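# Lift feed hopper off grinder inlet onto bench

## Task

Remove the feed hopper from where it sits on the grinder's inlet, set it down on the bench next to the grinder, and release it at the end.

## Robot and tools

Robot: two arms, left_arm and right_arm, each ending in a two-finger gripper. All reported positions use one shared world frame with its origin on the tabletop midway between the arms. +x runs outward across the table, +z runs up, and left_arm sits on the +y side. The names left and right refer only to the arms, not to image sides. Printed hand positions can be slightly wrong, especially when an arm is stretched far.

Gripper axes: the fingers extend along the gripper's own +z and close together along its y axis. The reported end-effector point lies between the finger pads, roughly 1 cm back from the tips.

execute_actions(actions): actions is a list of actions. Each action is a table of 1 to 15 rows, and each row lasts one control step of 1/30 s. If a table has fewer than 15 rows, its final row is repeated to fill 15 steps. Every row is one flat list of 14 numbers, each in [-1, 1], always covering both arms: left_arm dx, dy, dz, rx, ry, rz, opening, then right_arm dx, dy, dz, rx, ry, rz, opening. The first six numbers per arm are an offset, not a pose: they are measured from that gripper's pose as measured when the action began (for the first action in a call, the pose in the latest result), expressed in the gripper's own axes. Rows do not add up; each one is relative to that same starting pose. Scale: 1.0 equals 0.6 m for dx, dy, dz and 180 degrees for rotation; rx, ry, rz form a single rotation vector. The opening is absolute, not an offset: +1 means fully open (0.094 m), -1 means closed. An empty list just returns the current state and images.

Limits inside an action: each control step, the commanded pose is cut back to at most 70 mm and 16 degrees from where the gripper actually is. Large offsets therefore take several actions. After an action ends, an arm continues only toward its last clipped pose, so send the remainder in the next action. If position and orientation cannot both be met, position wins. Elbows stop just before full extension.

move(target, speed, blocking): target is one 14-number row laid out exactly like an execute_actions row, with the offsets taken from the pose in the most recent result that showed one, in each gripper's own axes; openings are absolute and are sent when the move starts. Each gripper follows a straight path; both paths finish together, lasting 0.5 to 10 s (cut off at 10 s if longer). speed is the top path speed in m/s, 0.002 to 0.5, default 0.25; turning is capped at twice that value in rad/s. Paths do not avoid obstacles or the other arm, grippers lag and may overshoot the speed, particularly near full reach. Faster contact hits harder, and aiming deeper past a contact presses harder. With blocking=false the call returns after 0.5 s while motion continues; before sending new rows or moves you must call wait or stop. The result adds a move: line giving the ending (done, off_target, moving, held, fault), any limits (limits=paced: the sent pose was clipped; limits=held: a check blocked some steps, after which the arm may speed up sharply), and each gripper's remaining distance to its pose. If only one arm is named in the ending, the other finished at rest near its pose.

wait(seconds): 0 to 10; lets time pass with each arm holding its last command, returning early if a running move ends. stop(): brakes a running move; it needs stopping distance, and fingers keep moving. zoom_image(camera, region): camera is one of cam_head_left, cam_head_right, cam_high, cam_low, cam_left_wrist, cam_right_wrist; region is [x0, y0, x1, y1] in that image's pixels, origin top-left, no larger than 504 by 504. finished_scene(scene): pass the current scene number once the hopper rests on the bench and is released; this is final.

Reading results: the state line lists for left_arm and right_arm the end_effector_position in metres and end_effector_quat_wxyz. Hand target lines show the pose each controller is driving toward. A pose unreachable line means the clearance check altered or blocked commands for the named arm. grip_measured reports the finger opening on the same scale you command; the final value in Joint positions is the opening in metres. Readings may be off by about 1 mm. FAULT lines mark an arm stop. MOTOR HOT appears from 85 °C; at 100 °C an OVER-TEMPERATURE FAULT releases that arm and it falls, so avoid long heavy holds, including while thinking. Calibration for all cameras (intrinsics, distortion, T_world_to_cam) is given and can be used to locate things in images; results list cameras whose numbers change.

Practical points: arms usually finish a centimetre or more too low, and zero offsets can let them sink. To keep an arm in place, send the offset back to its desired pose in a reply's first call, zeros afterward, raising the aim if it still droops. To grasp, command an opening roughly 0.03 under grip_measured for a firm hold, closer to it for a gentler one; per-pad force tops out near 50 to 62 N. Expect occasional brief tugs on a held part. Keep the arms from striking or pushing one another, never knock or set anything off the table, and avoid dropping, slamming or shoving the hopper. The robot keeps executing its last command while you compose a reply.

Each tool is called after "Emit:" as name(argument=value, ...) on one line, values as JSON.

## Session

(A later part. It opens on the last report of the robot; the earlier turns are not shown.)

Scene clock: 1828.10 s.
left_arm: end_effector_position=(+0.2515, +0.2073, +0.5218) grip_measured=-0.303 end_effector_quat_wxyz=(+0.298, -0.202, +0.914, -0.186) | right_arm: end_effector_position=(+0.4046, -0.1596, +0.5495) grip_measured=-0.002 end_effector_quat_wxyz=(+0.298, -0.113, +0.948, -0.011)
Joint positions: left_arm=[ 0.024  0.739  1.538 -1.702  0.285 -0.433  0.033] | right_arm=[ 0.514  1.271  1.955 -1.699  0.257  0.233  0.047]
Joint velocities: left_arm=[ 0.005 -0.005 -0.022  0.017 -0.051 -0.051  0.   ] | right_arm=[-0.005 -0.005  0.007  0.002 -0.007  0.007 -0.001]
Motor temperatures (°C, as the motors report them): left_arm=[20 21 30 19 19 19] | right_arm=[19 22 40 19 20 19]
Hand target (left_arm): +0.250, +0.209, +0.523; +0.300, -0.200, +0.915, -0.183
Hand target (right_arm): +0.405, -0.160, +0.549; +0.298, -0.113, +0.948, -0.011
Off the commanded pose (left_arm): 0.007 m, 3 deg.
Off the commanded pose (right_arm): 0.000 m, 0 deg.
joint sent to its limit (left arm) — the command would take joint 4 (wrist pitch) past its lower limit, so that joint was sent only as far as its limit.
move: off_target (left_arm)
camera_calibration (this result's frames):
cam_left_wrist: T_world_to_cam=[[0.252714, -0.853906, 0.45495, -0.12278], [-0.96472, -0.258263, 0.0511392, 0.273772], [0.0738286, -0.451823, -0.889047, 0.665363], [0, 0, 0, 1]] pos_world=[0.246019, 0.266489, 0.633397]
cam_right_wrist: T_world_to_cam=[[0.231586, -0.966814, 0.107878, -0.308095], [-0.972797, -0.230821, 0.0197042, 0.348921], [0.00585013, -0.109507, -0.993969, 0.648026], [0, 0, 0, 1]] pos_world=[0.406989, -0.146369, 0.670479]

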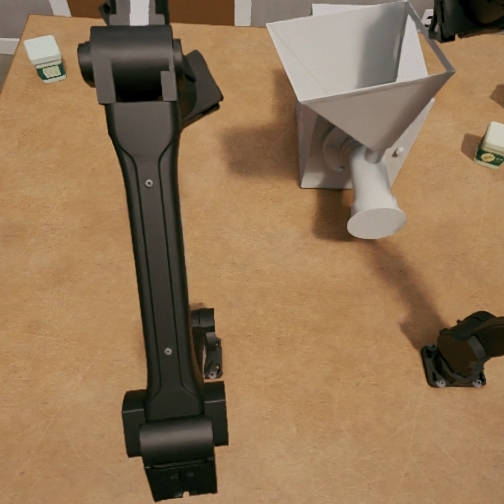

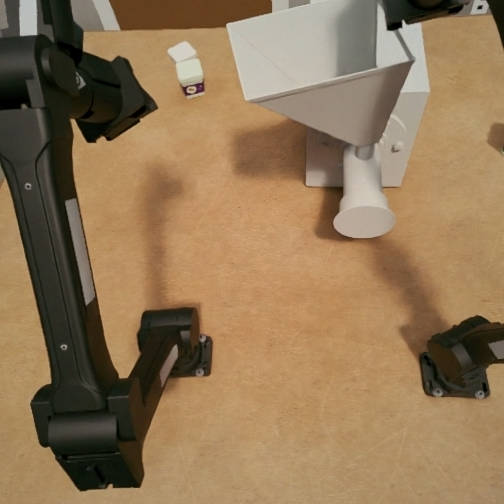

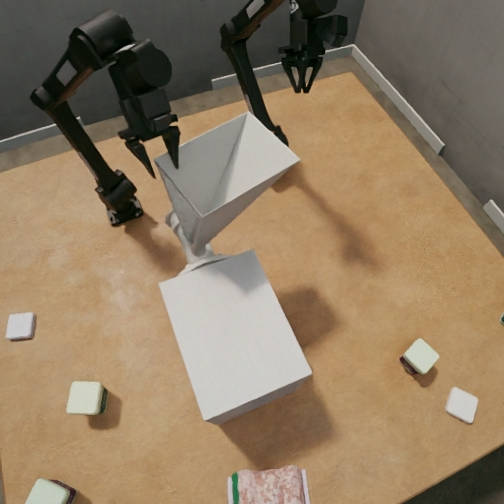

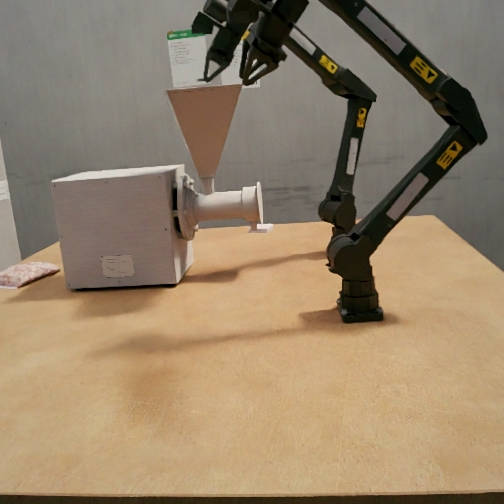

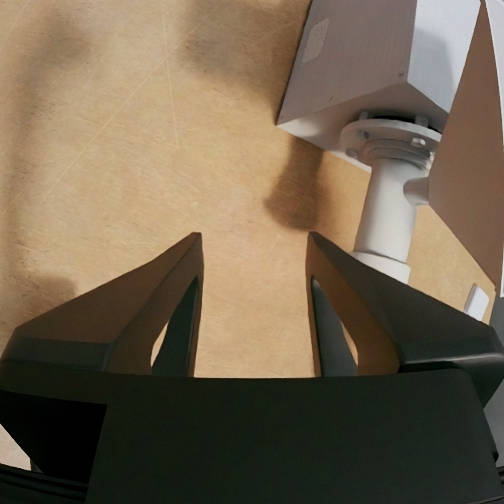

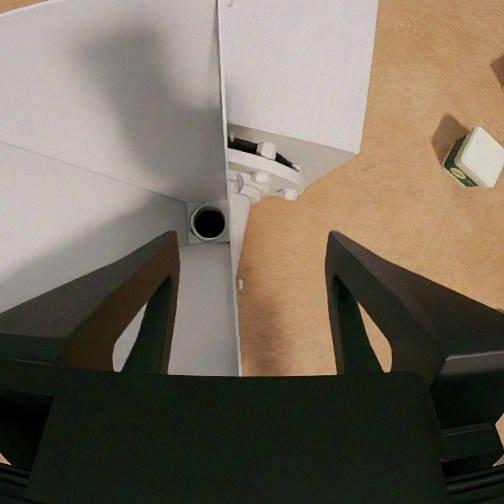

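Emit:
move(target=[0,0,0,0,0,0,-0.3, 0.1843,-0.876,-0.1348,0.3778,-0.3766,0.1313,0.0], speed=0.25)

Scene clock: 1875.90 s.
left_arm: end_effector_position=(+0.2518, +0.2074, +0.5199) grip_measured=-0.303 end_effector_quat_wxyz=(+0.296, -0.201, +0.915, -0.185) | right_arm: end_effector_position=(+0.3835, -0.7068, +0.5763) grip_measured=-0.002 end_effector_quat_wxyz=(+0.735, +0.257, +0.496, -0.385)
Joint positions: left_arm=[ 0.024  0.739  1.533 -1.702  0.285 -0.43   0.033] | right_arm=[-0.81   1.078  1.044  0.426  0.169 -0.074  0.047]
Joint velocities: left_arm=[ 0.005 -0.015 -0.017 -0.002 -0.007 -0.007  0.   ] | right_arm=[ 0.005 -0.005  0.012  0.022  0.037 -0.022 -0.   ]
Motor temperatures (°C, as the motors report them): left_arm=[20 21 28 19 19 19] | right_arm=[19 22 37 19 19 19]
Hand target (left_arm): +0.251, +0.207, +0.522; +0.298, -0.202, +0.914, -0.186
Hand target (right_arm): +0.377, -0.706, +0.592; +0.744, +0.257, +0.479, -0.388
Off the commanded pose (left_arm): 0.002 m, 0 deg.
Off the commanded pose (right_arm): 0.025 m, 3 deg.
move: off_target (right_arm)
camera_calibration (this result's frames):
cam_left_wrist: T_world_to_cam=[[0.252792, -0.854954, 0.452934, -0.120736], [-0.965029, -0.256381, 0.0546615, 0.272109], [0.0693906, -0.450913, -0.889867, 0.66502], [0, 0, 0, 1]] pos_world=[0.246968, 0.266406, 0.631591]
cam_right_wrist: T_world_to_cam=[[-0.828325, -0.559297, 0.0326332, -0.0972248], [-0.154836, 0.172557, -0.972754, 0.744937], [0.538427, -0.810809, -0.229533, -0.525593], [0, 0, 0, 1]] pos_world=[0.317803, -0.609077, 0.607172]

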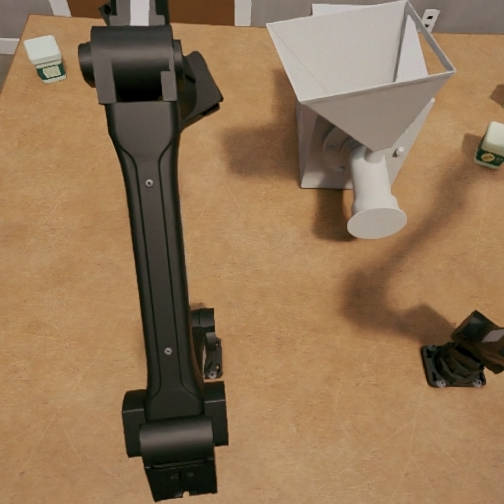

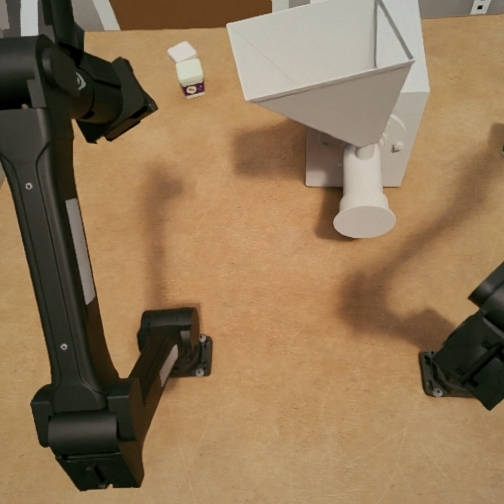

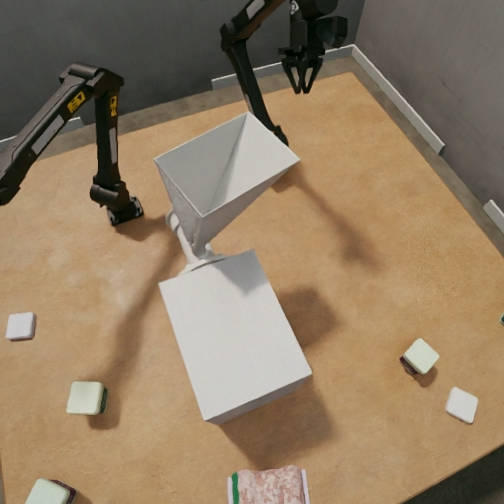

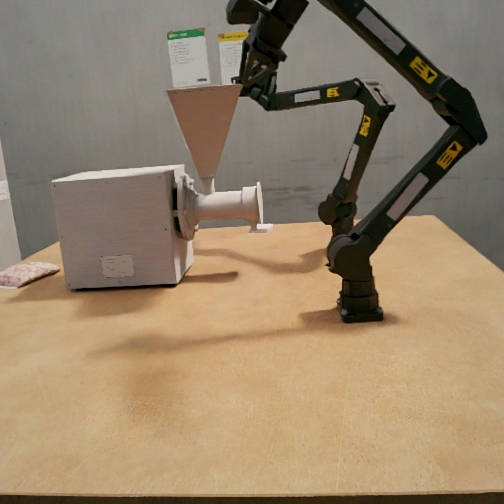

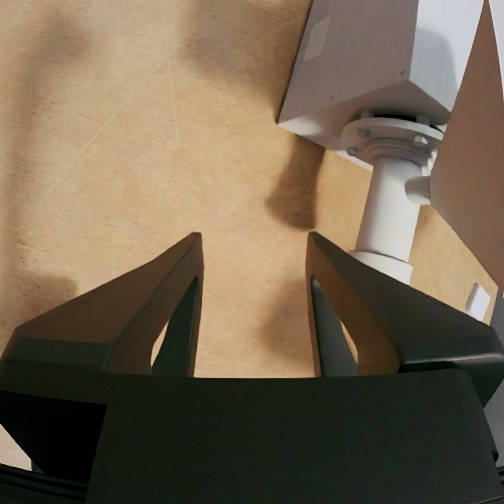

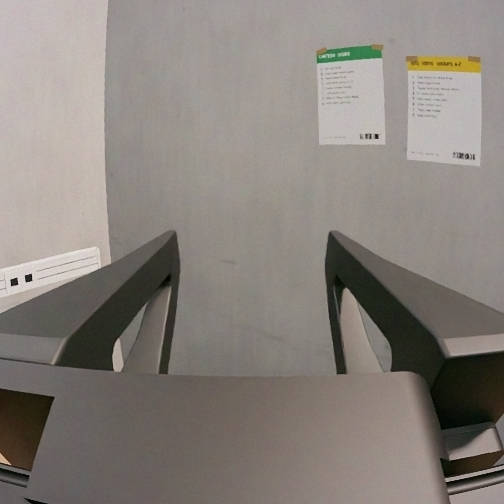

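Emit:
zoom_image(camera="cam_right_wrist", region=[310, 35, 400, 150])

Emit:
zoom_image(camera="cam_right_wrist", region=[400, 50, 490, 170])

Region (310, 35, 400, 150) of cam_right_wrist's 504x504 image, scaled by 4.383, with more detail than that image has; it fills the left 394 columns of this view, and the rest is white.

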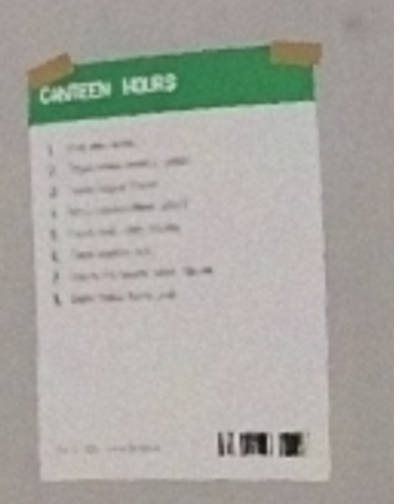

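Region (400, 50, 490, 170) of cam_right_wrist's 504x504 image, scaled by 4.200, with more detail than that image has; it fills the left 378 columns of this view, and the rest is white.

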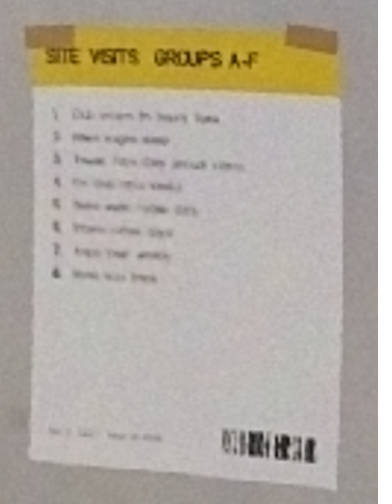

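Emit:
move(target=[0,0,0,0,0,0,-0.3, 0.166,0.3735,-0.8117,-0.5354,0.1028,0.0910,0.0], speed=0.25)

Scene clock: 1896.30 s.
left_arm: end_effector_position=(+0.2522, +0.2074, +0.5180) grip_measured=-0.303 end_effector_quat_wxyz=(+0.294, -0.202, +0.916, -0.185) | right_arm: end_effector_position=(+0.3333, -0.2393, +0.2952) grip_measured=-0.002 end_effector_quat_wxyz=(+0.639, -0.260, +0.681, +0.247)
Joint positions: left_arm=[ 0.024  0.739  1.528 -1.702  0.285 -0.43   0.033] | right_arm=[-0.186  0.465  0.339  0.028 -0.886 -0.072  0.047]
Joint velocities: left_arm=[-0.005 -0.015  0.002 -0.017  0.022 -0.022 -0.001] | right_arm=[ 0.005 -0.015 -0.007 -0.002 -0.007 -0.037 -0.   ]
Motor temperatures (°C, as the motors report them): left_arm=[20 21 28 19 19 19] | right_arm=[19 22 39 19 19 19]
Hand target (left_arm): +0.252, +0.207, +0.520; +0.296, -0.201, +0.915, -0.185
Hand target (right_arm): +0.334, -0.238, +0.298; +0.643, -0.266, +0.675, +0.243
Off the commanded pose (left_arm): 0.002 m, 0 deg.
Off the commanded pose (right_arm): 0.006 m, 1 deg.
move: done
camera_calibration (this result's frames):
cam_left_wrist: T_world_to_cam=[[0.254853, -0.854744, 0.452175, -0.120108], [-0.96477, -0.256355, 0.0591749, 0.270179], [0.0653378, -0.451326, -0.889964, 0.66448], [0, 0, 0, 1]] pos_world=[0.247855, 0.266497, 0.629685]
cam_right_wrist: T_world_to_cam=[[0.668578, -0.743126, 0.0277066, -0.409649], [-0.452865, -0.436421, -0.777464, 0.278939], [0.589845, 0.507247, -0.628317, 0.23201], [0, 0, 0, 1]] pos_world=[0.263354, -0.300373, 0.37399]

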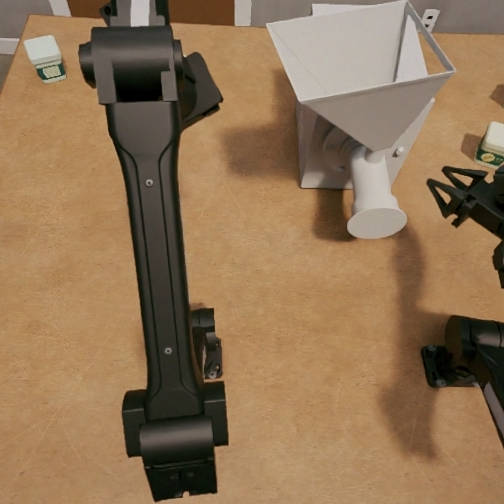

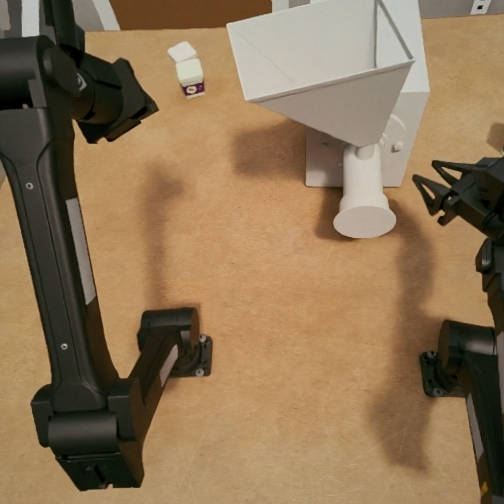

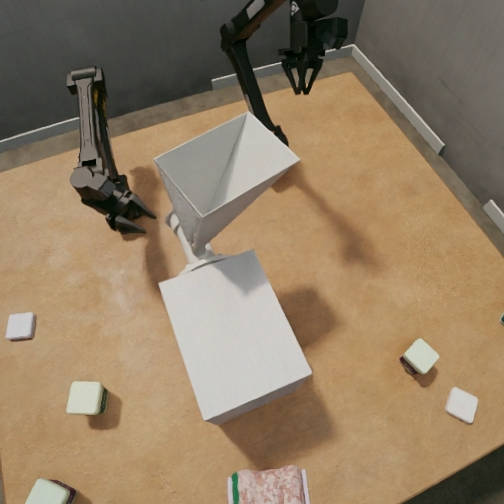

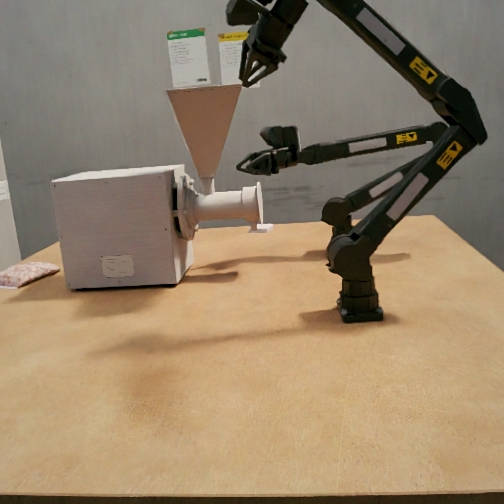

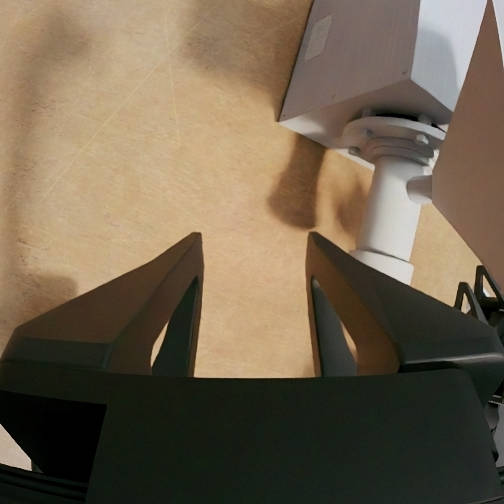

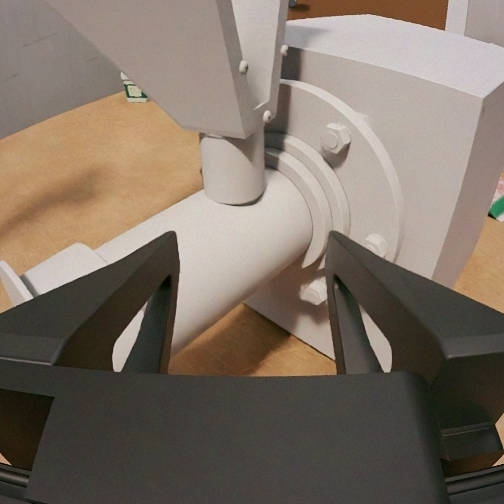

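Emit:
zoom_image(camera="cam_right_wrist", region=[150, 20, 350, 220])

Region (150, 20, 350, 220) of cam_right_wrist's 504x504 image, scaled by 2.520, with more detail than that image has.

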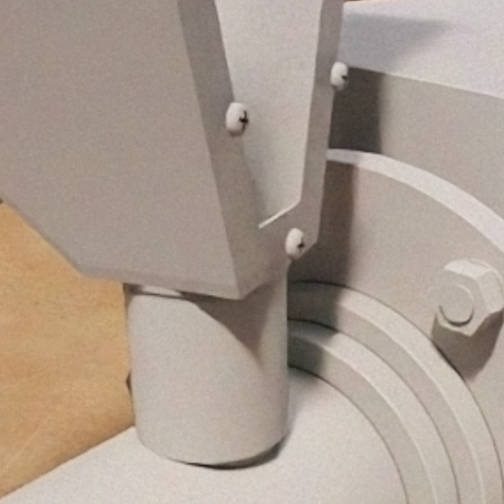

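Emit:
move(target=[0,0,0,0,0,0,-0.3, 0.078,0.017,0.05,0,0,0,0.25], speed=0.08)

Scene clock: 1927.07 s.
left_arm: end_effector_position=(+0.2526, +0.2075, +0.5161) grip_measured=-0.303 end_effector_quat_wxyz=(+0.292, -0.202, +0.916, -0.185) | right_arm: end_effector_position=(+0.3471, -0.2156, +0.2434) grip_measured=+0.248 end_effector_quat_wxyz=(+0.636, -0.260, +0.685, +0.243)
Joint positions: left_arm=[ 0.024  0.739  1.524 -1.702  0.285 -0.43   0.033] | right_arm=[-0.037  0.598  0.233  0.265 -0.731 -0.064  0.059]
Joint velocities: left_arm=[-0.005 -0.005 -0.002  0.007  0.007 -0.007  0.001] | right_arm=[-0.005 -0.005  0.017  0.046 -0.007 -0.022 -0.001]
Motor temperatures (°C, as the motors report them): left_arm=[20 21 28 19 19 19] | right_arm=[19 21 39 19 19 19]
Hand target (left_arm): +0.252, +0.207, +0.518; +0.294, -0.202, +0.916, -0.185
Hand target (right_arm): +0.347, -0.213, +0.246; +0.638, -0.261, +0.681, +0.246
Off the commanded pose (left_arm): 0.002 m, 0 deg.
Off the commanded pose (right_arm): 0.004 m, 1 deg.
move: done
camera_calibration (this result's frames):
cam_left_wrist: T_world_to_cam=[[0.256911, -0.854534, 0.451407, -0.119478], [-0.96449, -0.256326, 0.0636869, 0.268253], [0.0612847, -0.451739, -0.890043, 0.663931], [0, 0, 0, 1]] pos_world=[0.248734, 0.266586, 0.627775]
cam_right_wrist: T_world_to_cam=[[0.66473, -0.746524, 0.0289142, -0.399472], [-0.461907, -0.4411, -0.769463, 0.255513], [0.587177, 0.498129, -0.638037, 0.180615], [0, 0, 0, 1]] pos_world=[0.277512, -0.275478, 0.323397]

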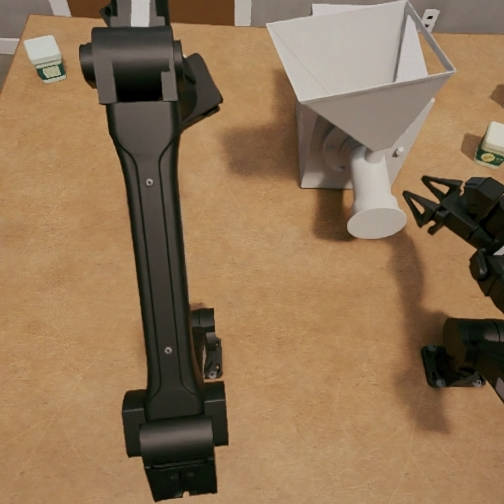

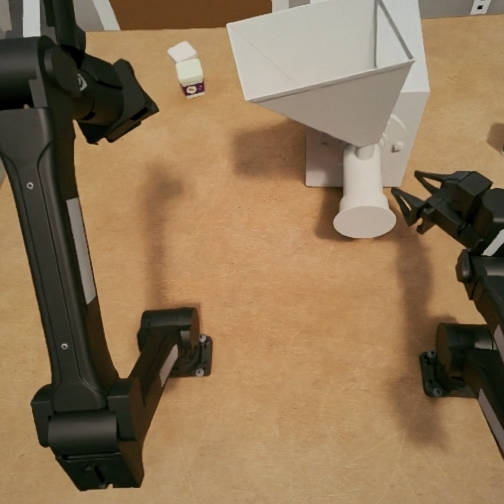

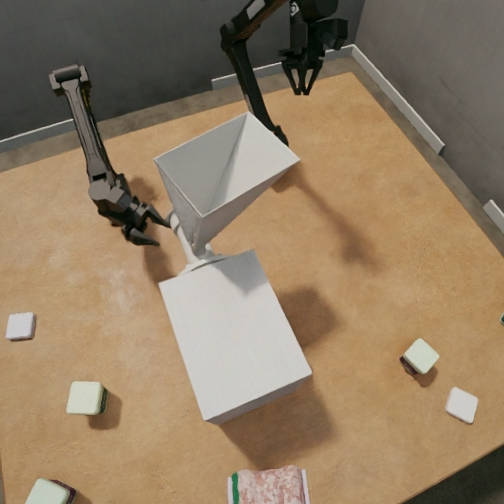

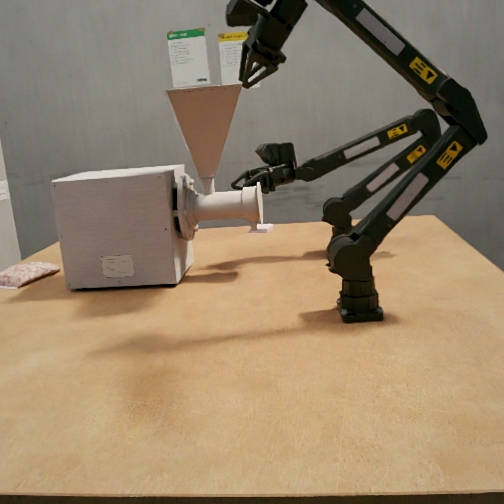

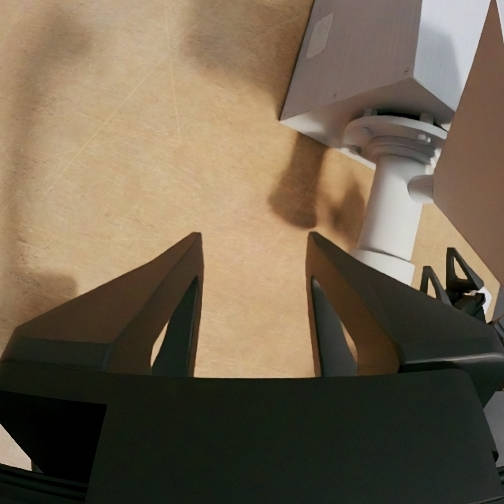

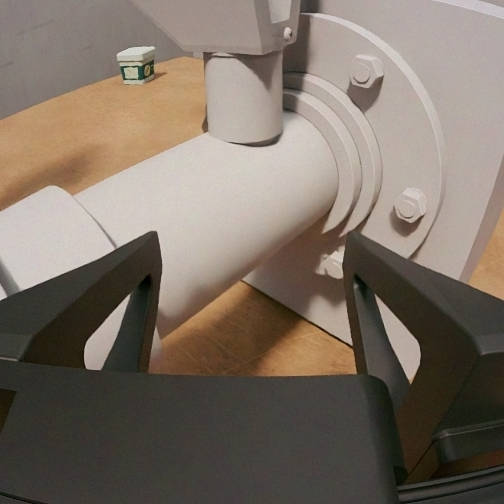

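Emit:
move(target=[0,0,0,0,0,0,-0.3, -0.02,0.007,0.117,0,0,0,0.25], speed=0.05)

Scene clock: 1938.80 s.
left_arm: end_effector_position=(+0.2530, +0.2075, +0.5142) grip_measured=-0.303 end_effector_quat_wxyz=(+0.290, -0.203, +0.917, -0.185) | right_arm: end_effector_position=(+0.3946, -0.1906, +0.2373) grip_measured=+0.248 end_effector_quat_wxyz=(+0.638, -0.239, +0.699, +0.217)
Joint positions: left_arm=[ 0.024  0.739  1.519 -1.702  0.285 -0.43   0.033] | right_arm=[ 0.121  0.838  0.297  0.439 -0.503 -0.051  0.059]
Joint velocities: left_arm=[-0.024  0.005  0.007  0.002 -0.037 -0.051 -0.001] | right_arm=[ 0.005  0.015 -0.012  0.012 -0.007 -0.037  0.001]
Motor temperatures (°C, as the motors report them): left_arm=[20 21 28 19 19 19] | right_arm=[19 21 39 19 19 19]
Hand target (left_arm): +0.253, +0.207, +0.516; +0.292, -0.202, +0.916, -0.185
Hand target (right_arm): +0.396, -0.167, +0.250; +0.635, -0.262, +0.686, +0.242
Off the commanded pose (left_arm): 0.002 m, 0 deg.
Off the commanded pose (right_arm): 0.029 m, 4 deg.
move: off_target (right_arm)
camera_calibration (this result's frames):
cam_left_wrist: T_world_to_cam=[[0.258965, -0.854325, 0.450629, -0.118843], [-0.96419, -0.256295, 0.0681977, 0.26633], [0.0572312, -0.452153, -0.890103, 0.663374], [0, 0, 0, 1]] pos_world=[0.249603, 0.266675, 0.625862]
cam_right_wrist: T_world_to_cam=[[0.611135, -0.790847, 0.0327777, -0.400478], [-0.499641, -0.417558, -0.75895, 0.300655], [0.6139, 0.447444, -0.650324, 0.11907], [0, 0, 0, 1]] pos_world=[0.321869, -0.244453, 0.318743]

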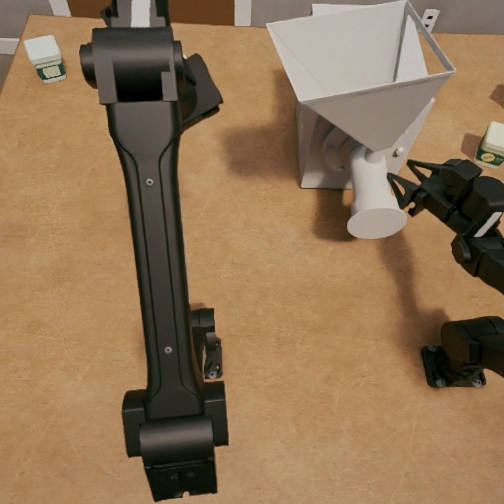

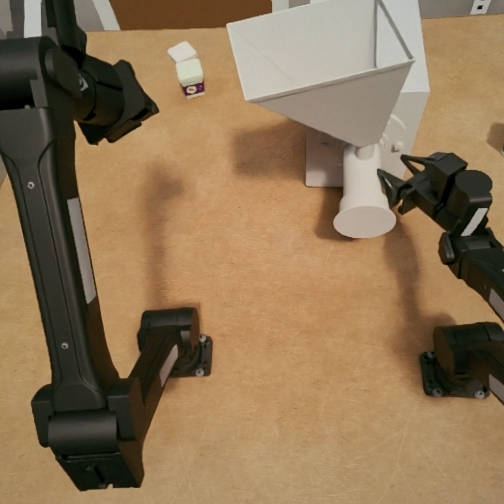

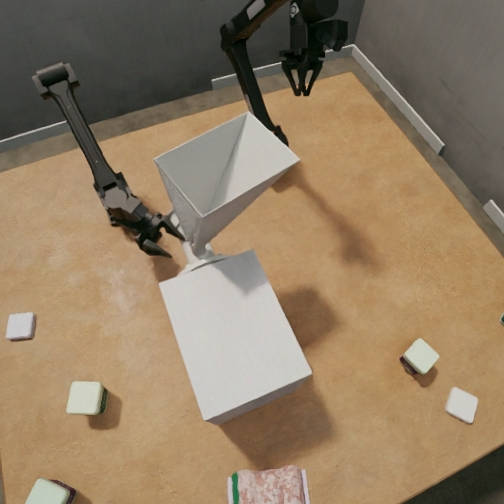

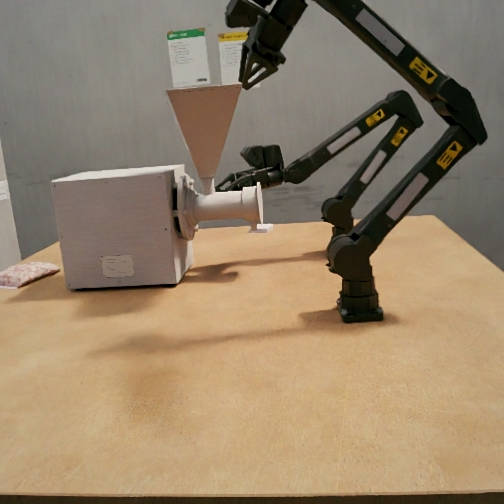

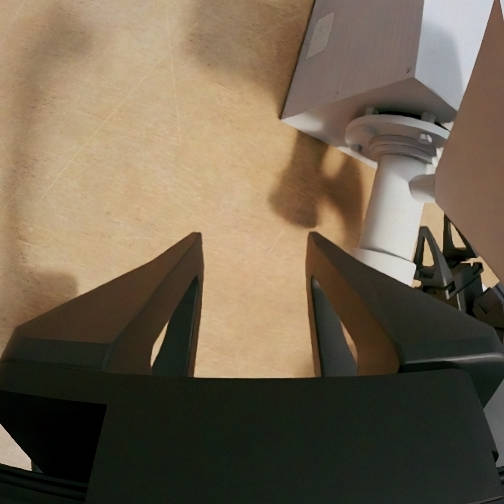

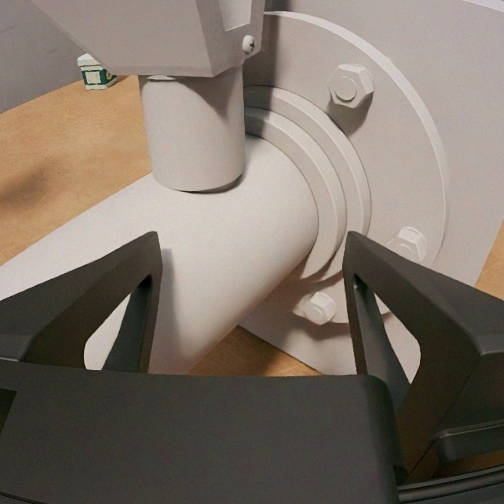

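Emit:
move(target=[0,0,0,0,0,0,-0.3, -0.05,0,-0.02,0,0,0,0.25], speed=0.04)

Scene clock: 1943.27 s.
left_arm: end_effector_position=(+0.2533, +0.2075, +0.5123) grip_measured=-0.303 end_effector_quat_wxyz=(+0.287, -0.203, +0.918, -0.184) | right_arm: end_effector_position=(+0.3769, -0.1945, +0.2411) grip_measured=+0.248 end_effector_quat_wxyz=(+0.621, -0.238, +0.713, +0.224)
Joint positions: left_arm=[ 0.024  0.739  1.515 -1.702  0.285 -0.43   0.033] | right_arm=[ 0.109  0.721  0.297  0.275 -0.523 -0.051  0.059]
Joint velocities: left_arm=[-0.015 -0.015  0.002  0.017  0.037  0.007 -0.001] | right_arm=[ 0.005  0.024  0.007 -0.002 -0.007 -0.037 -0.   ]
Motor temperatures (°C, as the motors report them): left_arm=[20 21 28 19 19 19] | right_arm=[19 21 39 19 19 19]
Hand target (left_arm): +0.253, +0.207, +0.514; +0.290, -0.203, +0.917, -0.185
Hand target (right_arm): +0.386, -0.197, +0.268; +0.639, -0.239, +0.699, +0.217
Off the commanded pose (left_arm): 0.002 m, 0 deg.
Off the commanded pose (right_arm): 0.029 m, 3 deg.
move: off_target (right_arm)
camera_calibration (this result's frames):
cam_left_wrist: T_world_to_cam=[[0.261015, -0.854116, 0.449842, -0.118205], [-0.963869, -0.256263, 0.072707, 0.264411], [0.0531775, -0.452566, -0.890144, 0.662809], [0, 0, 0, 1]] pos_world=[0.250464, 0.266763, 0.623944]
cam_right_wrist: T_world_to_cam=[[0.618265, -0.785928, 0.00806729, -0.38856], [-0.530399, -0.424779, -0.733648, 0.297152], [0.580022, 0.44931, -0.679482, 0.15432], [0, 0, 0, 1]] pos_world=[0.308333, -0.248494, 0.325997]

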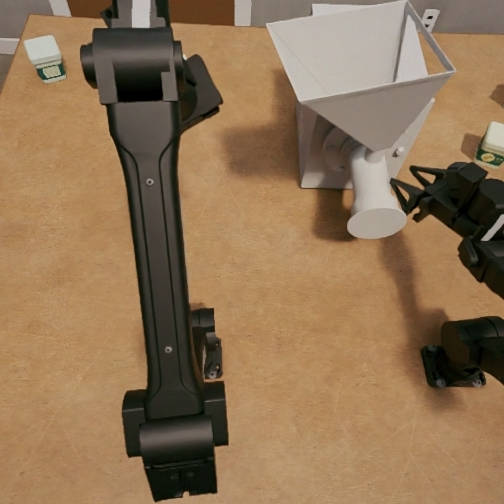

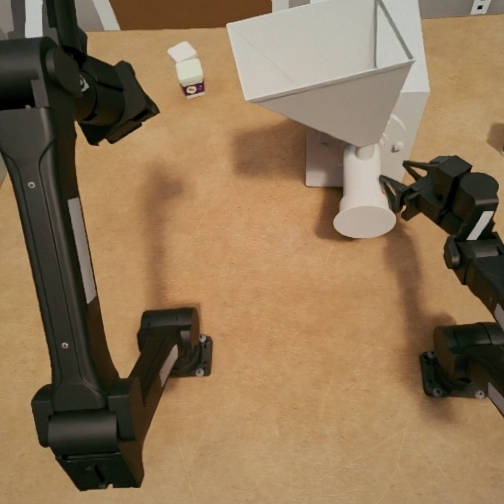

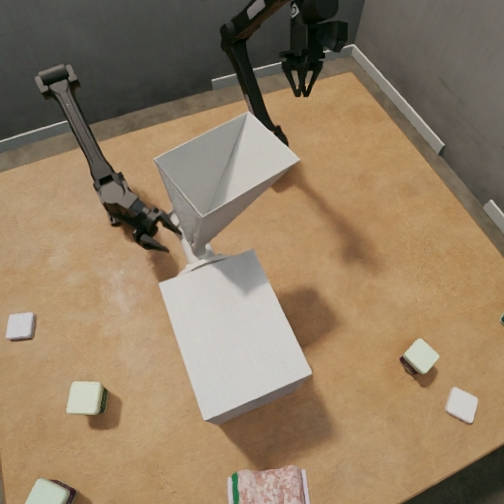

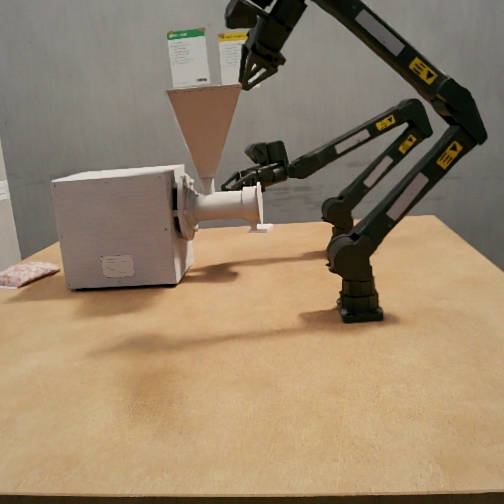

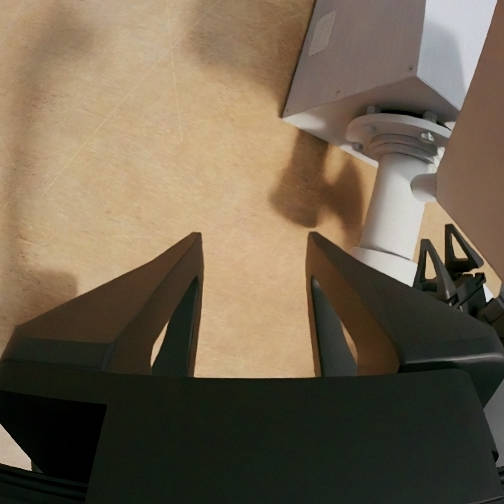

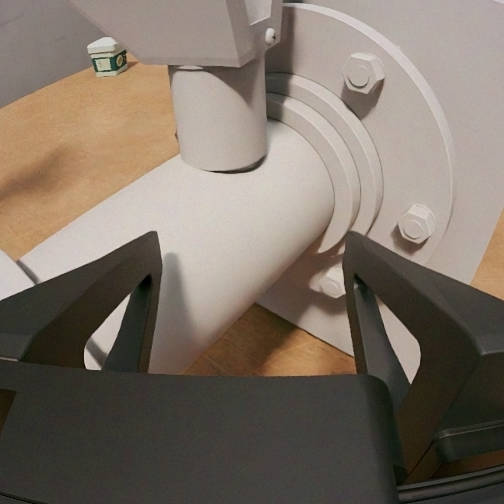

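Emit:
move(target=[0,0,0,0,0,0,-0.3, -0.085,0,0.0,0,0,0,0.25], speed=0.04)

Scene clock: 1948.37 s.
left_arm: end_effector_position=(+0.2537, +0.2076, +0.5104) grip_measured=-0.303 end_effector_quat_wxyz=(+0.285, -0.204, +0.918, -0.184) | right_arm: end_effector_position=(+0.3744, -0.1958, +0.2583) grip_measured=+0.248 end_effector_quat_wxyz=(+0.602, -0.232, +0.730, +0.225)
Joint positions: left_arm=[ 0.024  0.739  1.51  -1.702  0.285 -0.43   0.033] | right_arm=[ 0.109  0.659  0.359  0.098 -0.516 -0.051  0.059]
Joint velocities: left_arm=[-0.015 -0.005 -0.012 -0.007 -0.007  0.022 -0.001] | right_arm=[-0.005  0.005 -0.002 -0.017  0.022  0.022 -0.   ]
Motor temperatures (°C, as the motors report them): left_arm=[20 21 28 19 19 19] | right_arm=[19 21 40 19 19 19]
Hand target (left_arm): +0.253, +0.208, +0.512; +0.288, -0.203, +0.918, -0.184
Hand target (right_arm): +0.380, -0.192, +0.292; +0.621, -0.238, +0.712, +0.224
Off the commanded pose (left_arm): 0.002 m, 0 deg.
Off the commanded pose (right_arm): 0.035 m, 3 deg.
move: off_target (right_arm)
camera_calibration (this result's frames):
cam_left_wrist: T_world_to_cam=[[0.263062, -0.853907, 0.449045, -0.117563], [-0.963527, -0.256228, 0.0772147, 0.262495], [0.0491236, -0.452979, -0.890167, 0.662236], [0, 0, 0, 1]] pos_world=[0.251317, 0.26685, 0.622023]
cam_right_wrist: T_world_to_cam=[[0.612692, -0.790131, -0.0173613, -0.380399], [-0.570834, -0.427236, -0.701155, 0.314091], [0.546587, 0.439502, -0.712798, 0.187289], [0, 0, 0, 1]] pos_world=[0.309992, -0.248688, 0.347122]

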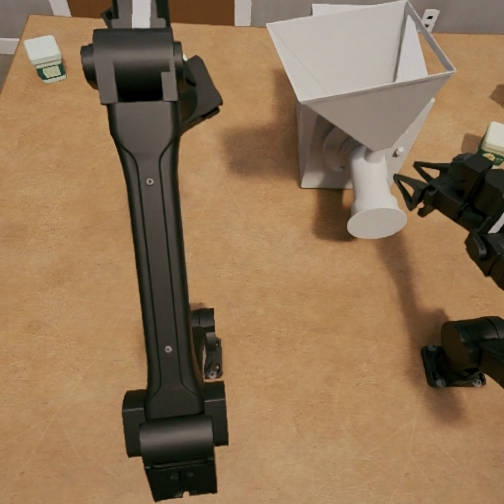

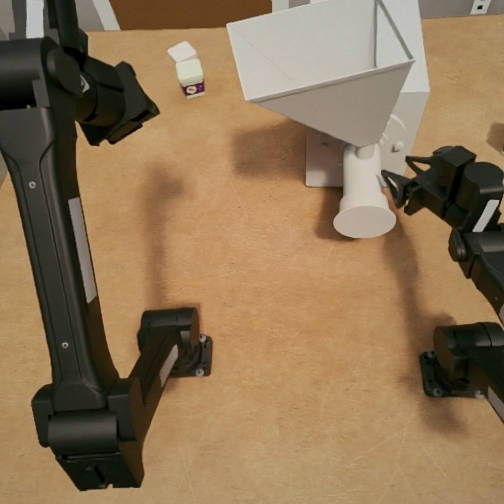

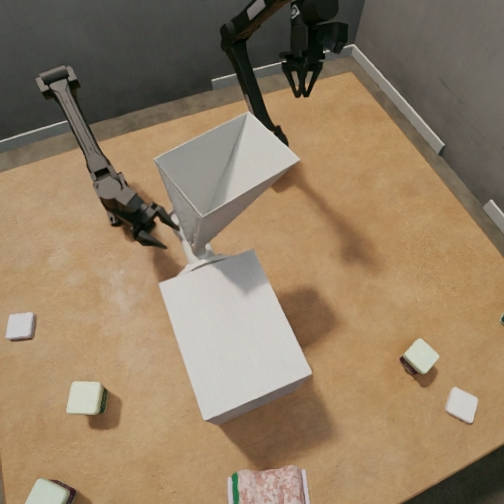

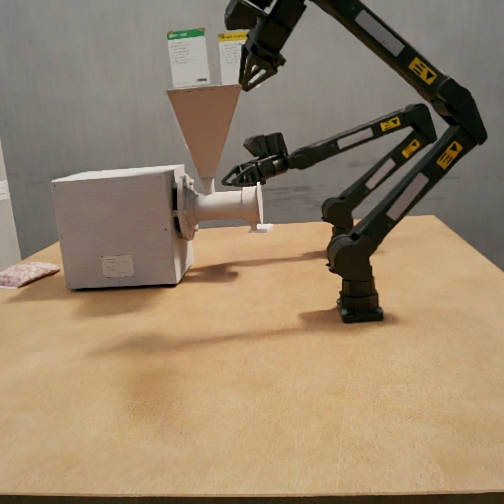

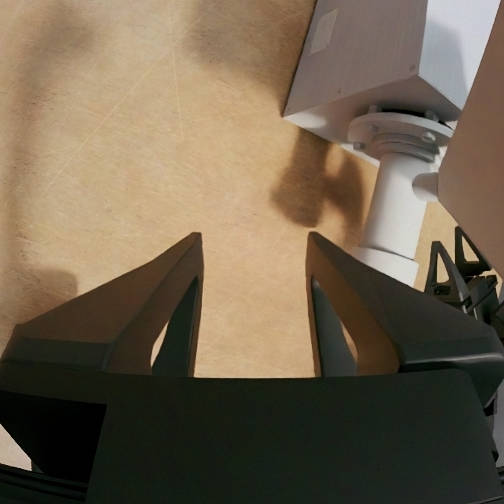

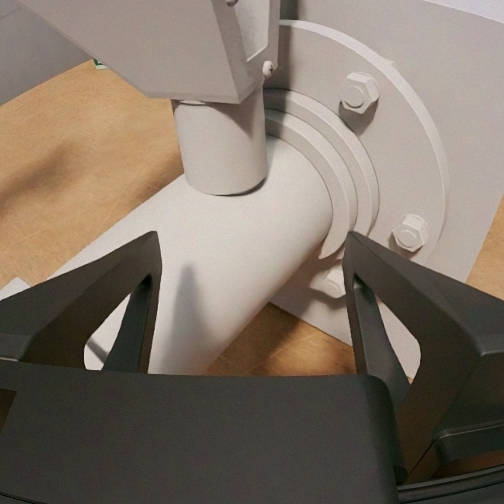

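Emit:
move(target=[0,0,0,0,0,0,-0.3, -0.028,-0.0367,-0.0117,-0.1102,-0.0247,-0.0301,0.1], speed=0.05)

Scene clock: 2072.27 s.
left_arm: end_effector_position=(+0.2540, +0.2076, +0.5084) grip_measured=-0.303 end_effector_quat_wxyz=(+0.283, -0.204, +0.919, -0.184) | right_arm: end_effector_position=(+0.3702, -0.2129, +0.2498) grip_measured=+0.102 end_effector_quat_wxyz=(+0.572, -0.343, +0.660, +0.346)
Joint positions: left_arm=[ 0.024  0.739  1.505 -1.702  0.285 -0.43   0.033] | right_arm=[-0.157  0.879  0.392  0.231 -1.137 -0.168  0.052]
Joint velocities: left_arm=[-0.024 -0.005 -0.007 -0.002  0.051  0.007  0.001] | right_arm=[-0.015  0.005 -0.002 -0.002 -0.022  0.037  0.001]
Motor temperatures (°C, as the motors report them): left_arm=[20 20 27 19 19 19] | right_arm=[19 21 45 19 19 19]
Hand target (left_arm): +0.254, +0.208, +0.510; +0.285, -0.204, +0.918, -0.184
Hand target (right_arm): +0.383, -0.218, +0.276; +0.593, -0.355, +0.644, +0.329
Off the commanded pose (left_arm): 0.002 m, 0 deg.
Off the commanded pose (right_arm): 0.029 m, 4 deg.
move: off_target (right_arm)
camera_calibration (this result's frames):
cam_left_wrist: T_world_to_cam=[[0.265275, -0.853681, 0.448171, -0.116864], [-0.963134, -0.256188, 0.0820963, 0.260424], [0.0447319, -0.453427, -0.89017, 0.661605], [0, 0, 0, 1]] pos_world=[0.25223, 0.266943, 0.619937]
cam_right_wrist: T_world_to_cam=[[0.850516, -0.524898, -0.0332522, -0.419121], [-0.369305, -0.550995, -0.748344, 0.20936], [0.374482, 0.648758, -0.662477, 0.286691], [0, 0, 0, 1]] pos_world=[0.326426, -0.290633, 0.332663]

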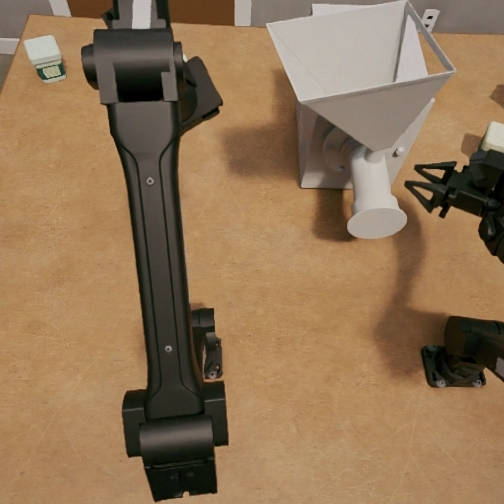

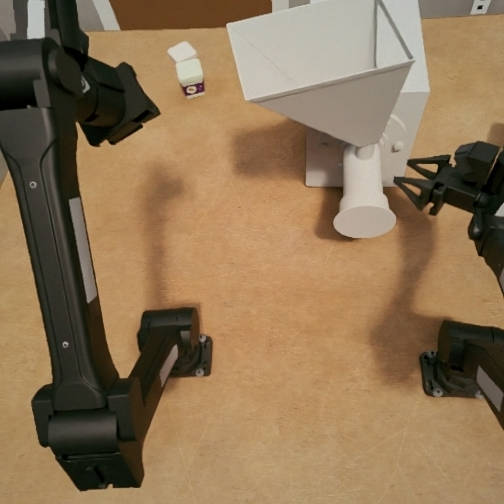

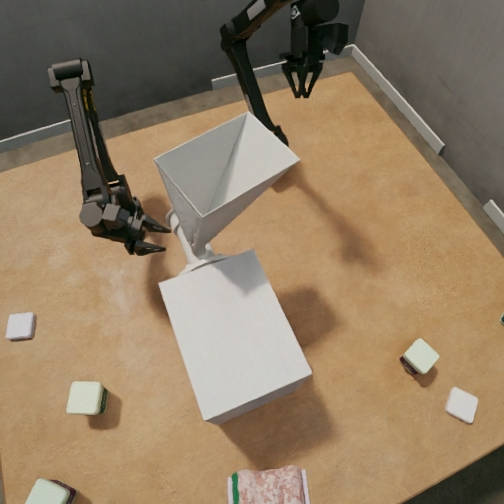

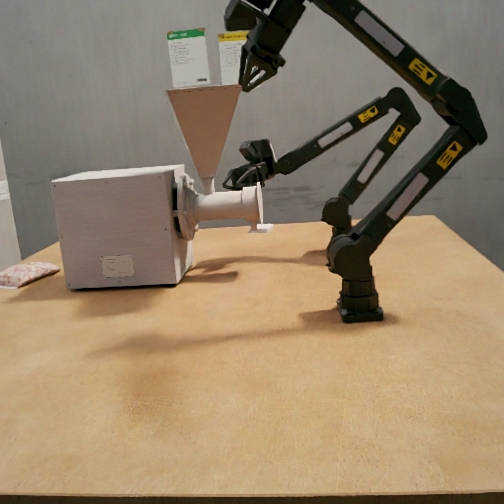

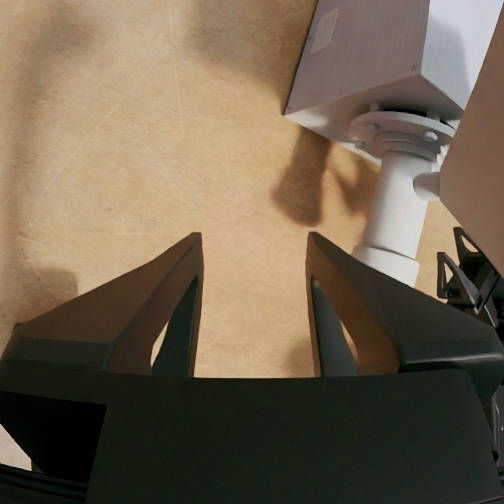

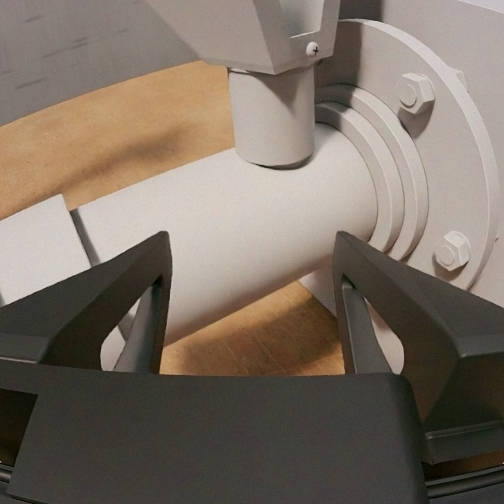

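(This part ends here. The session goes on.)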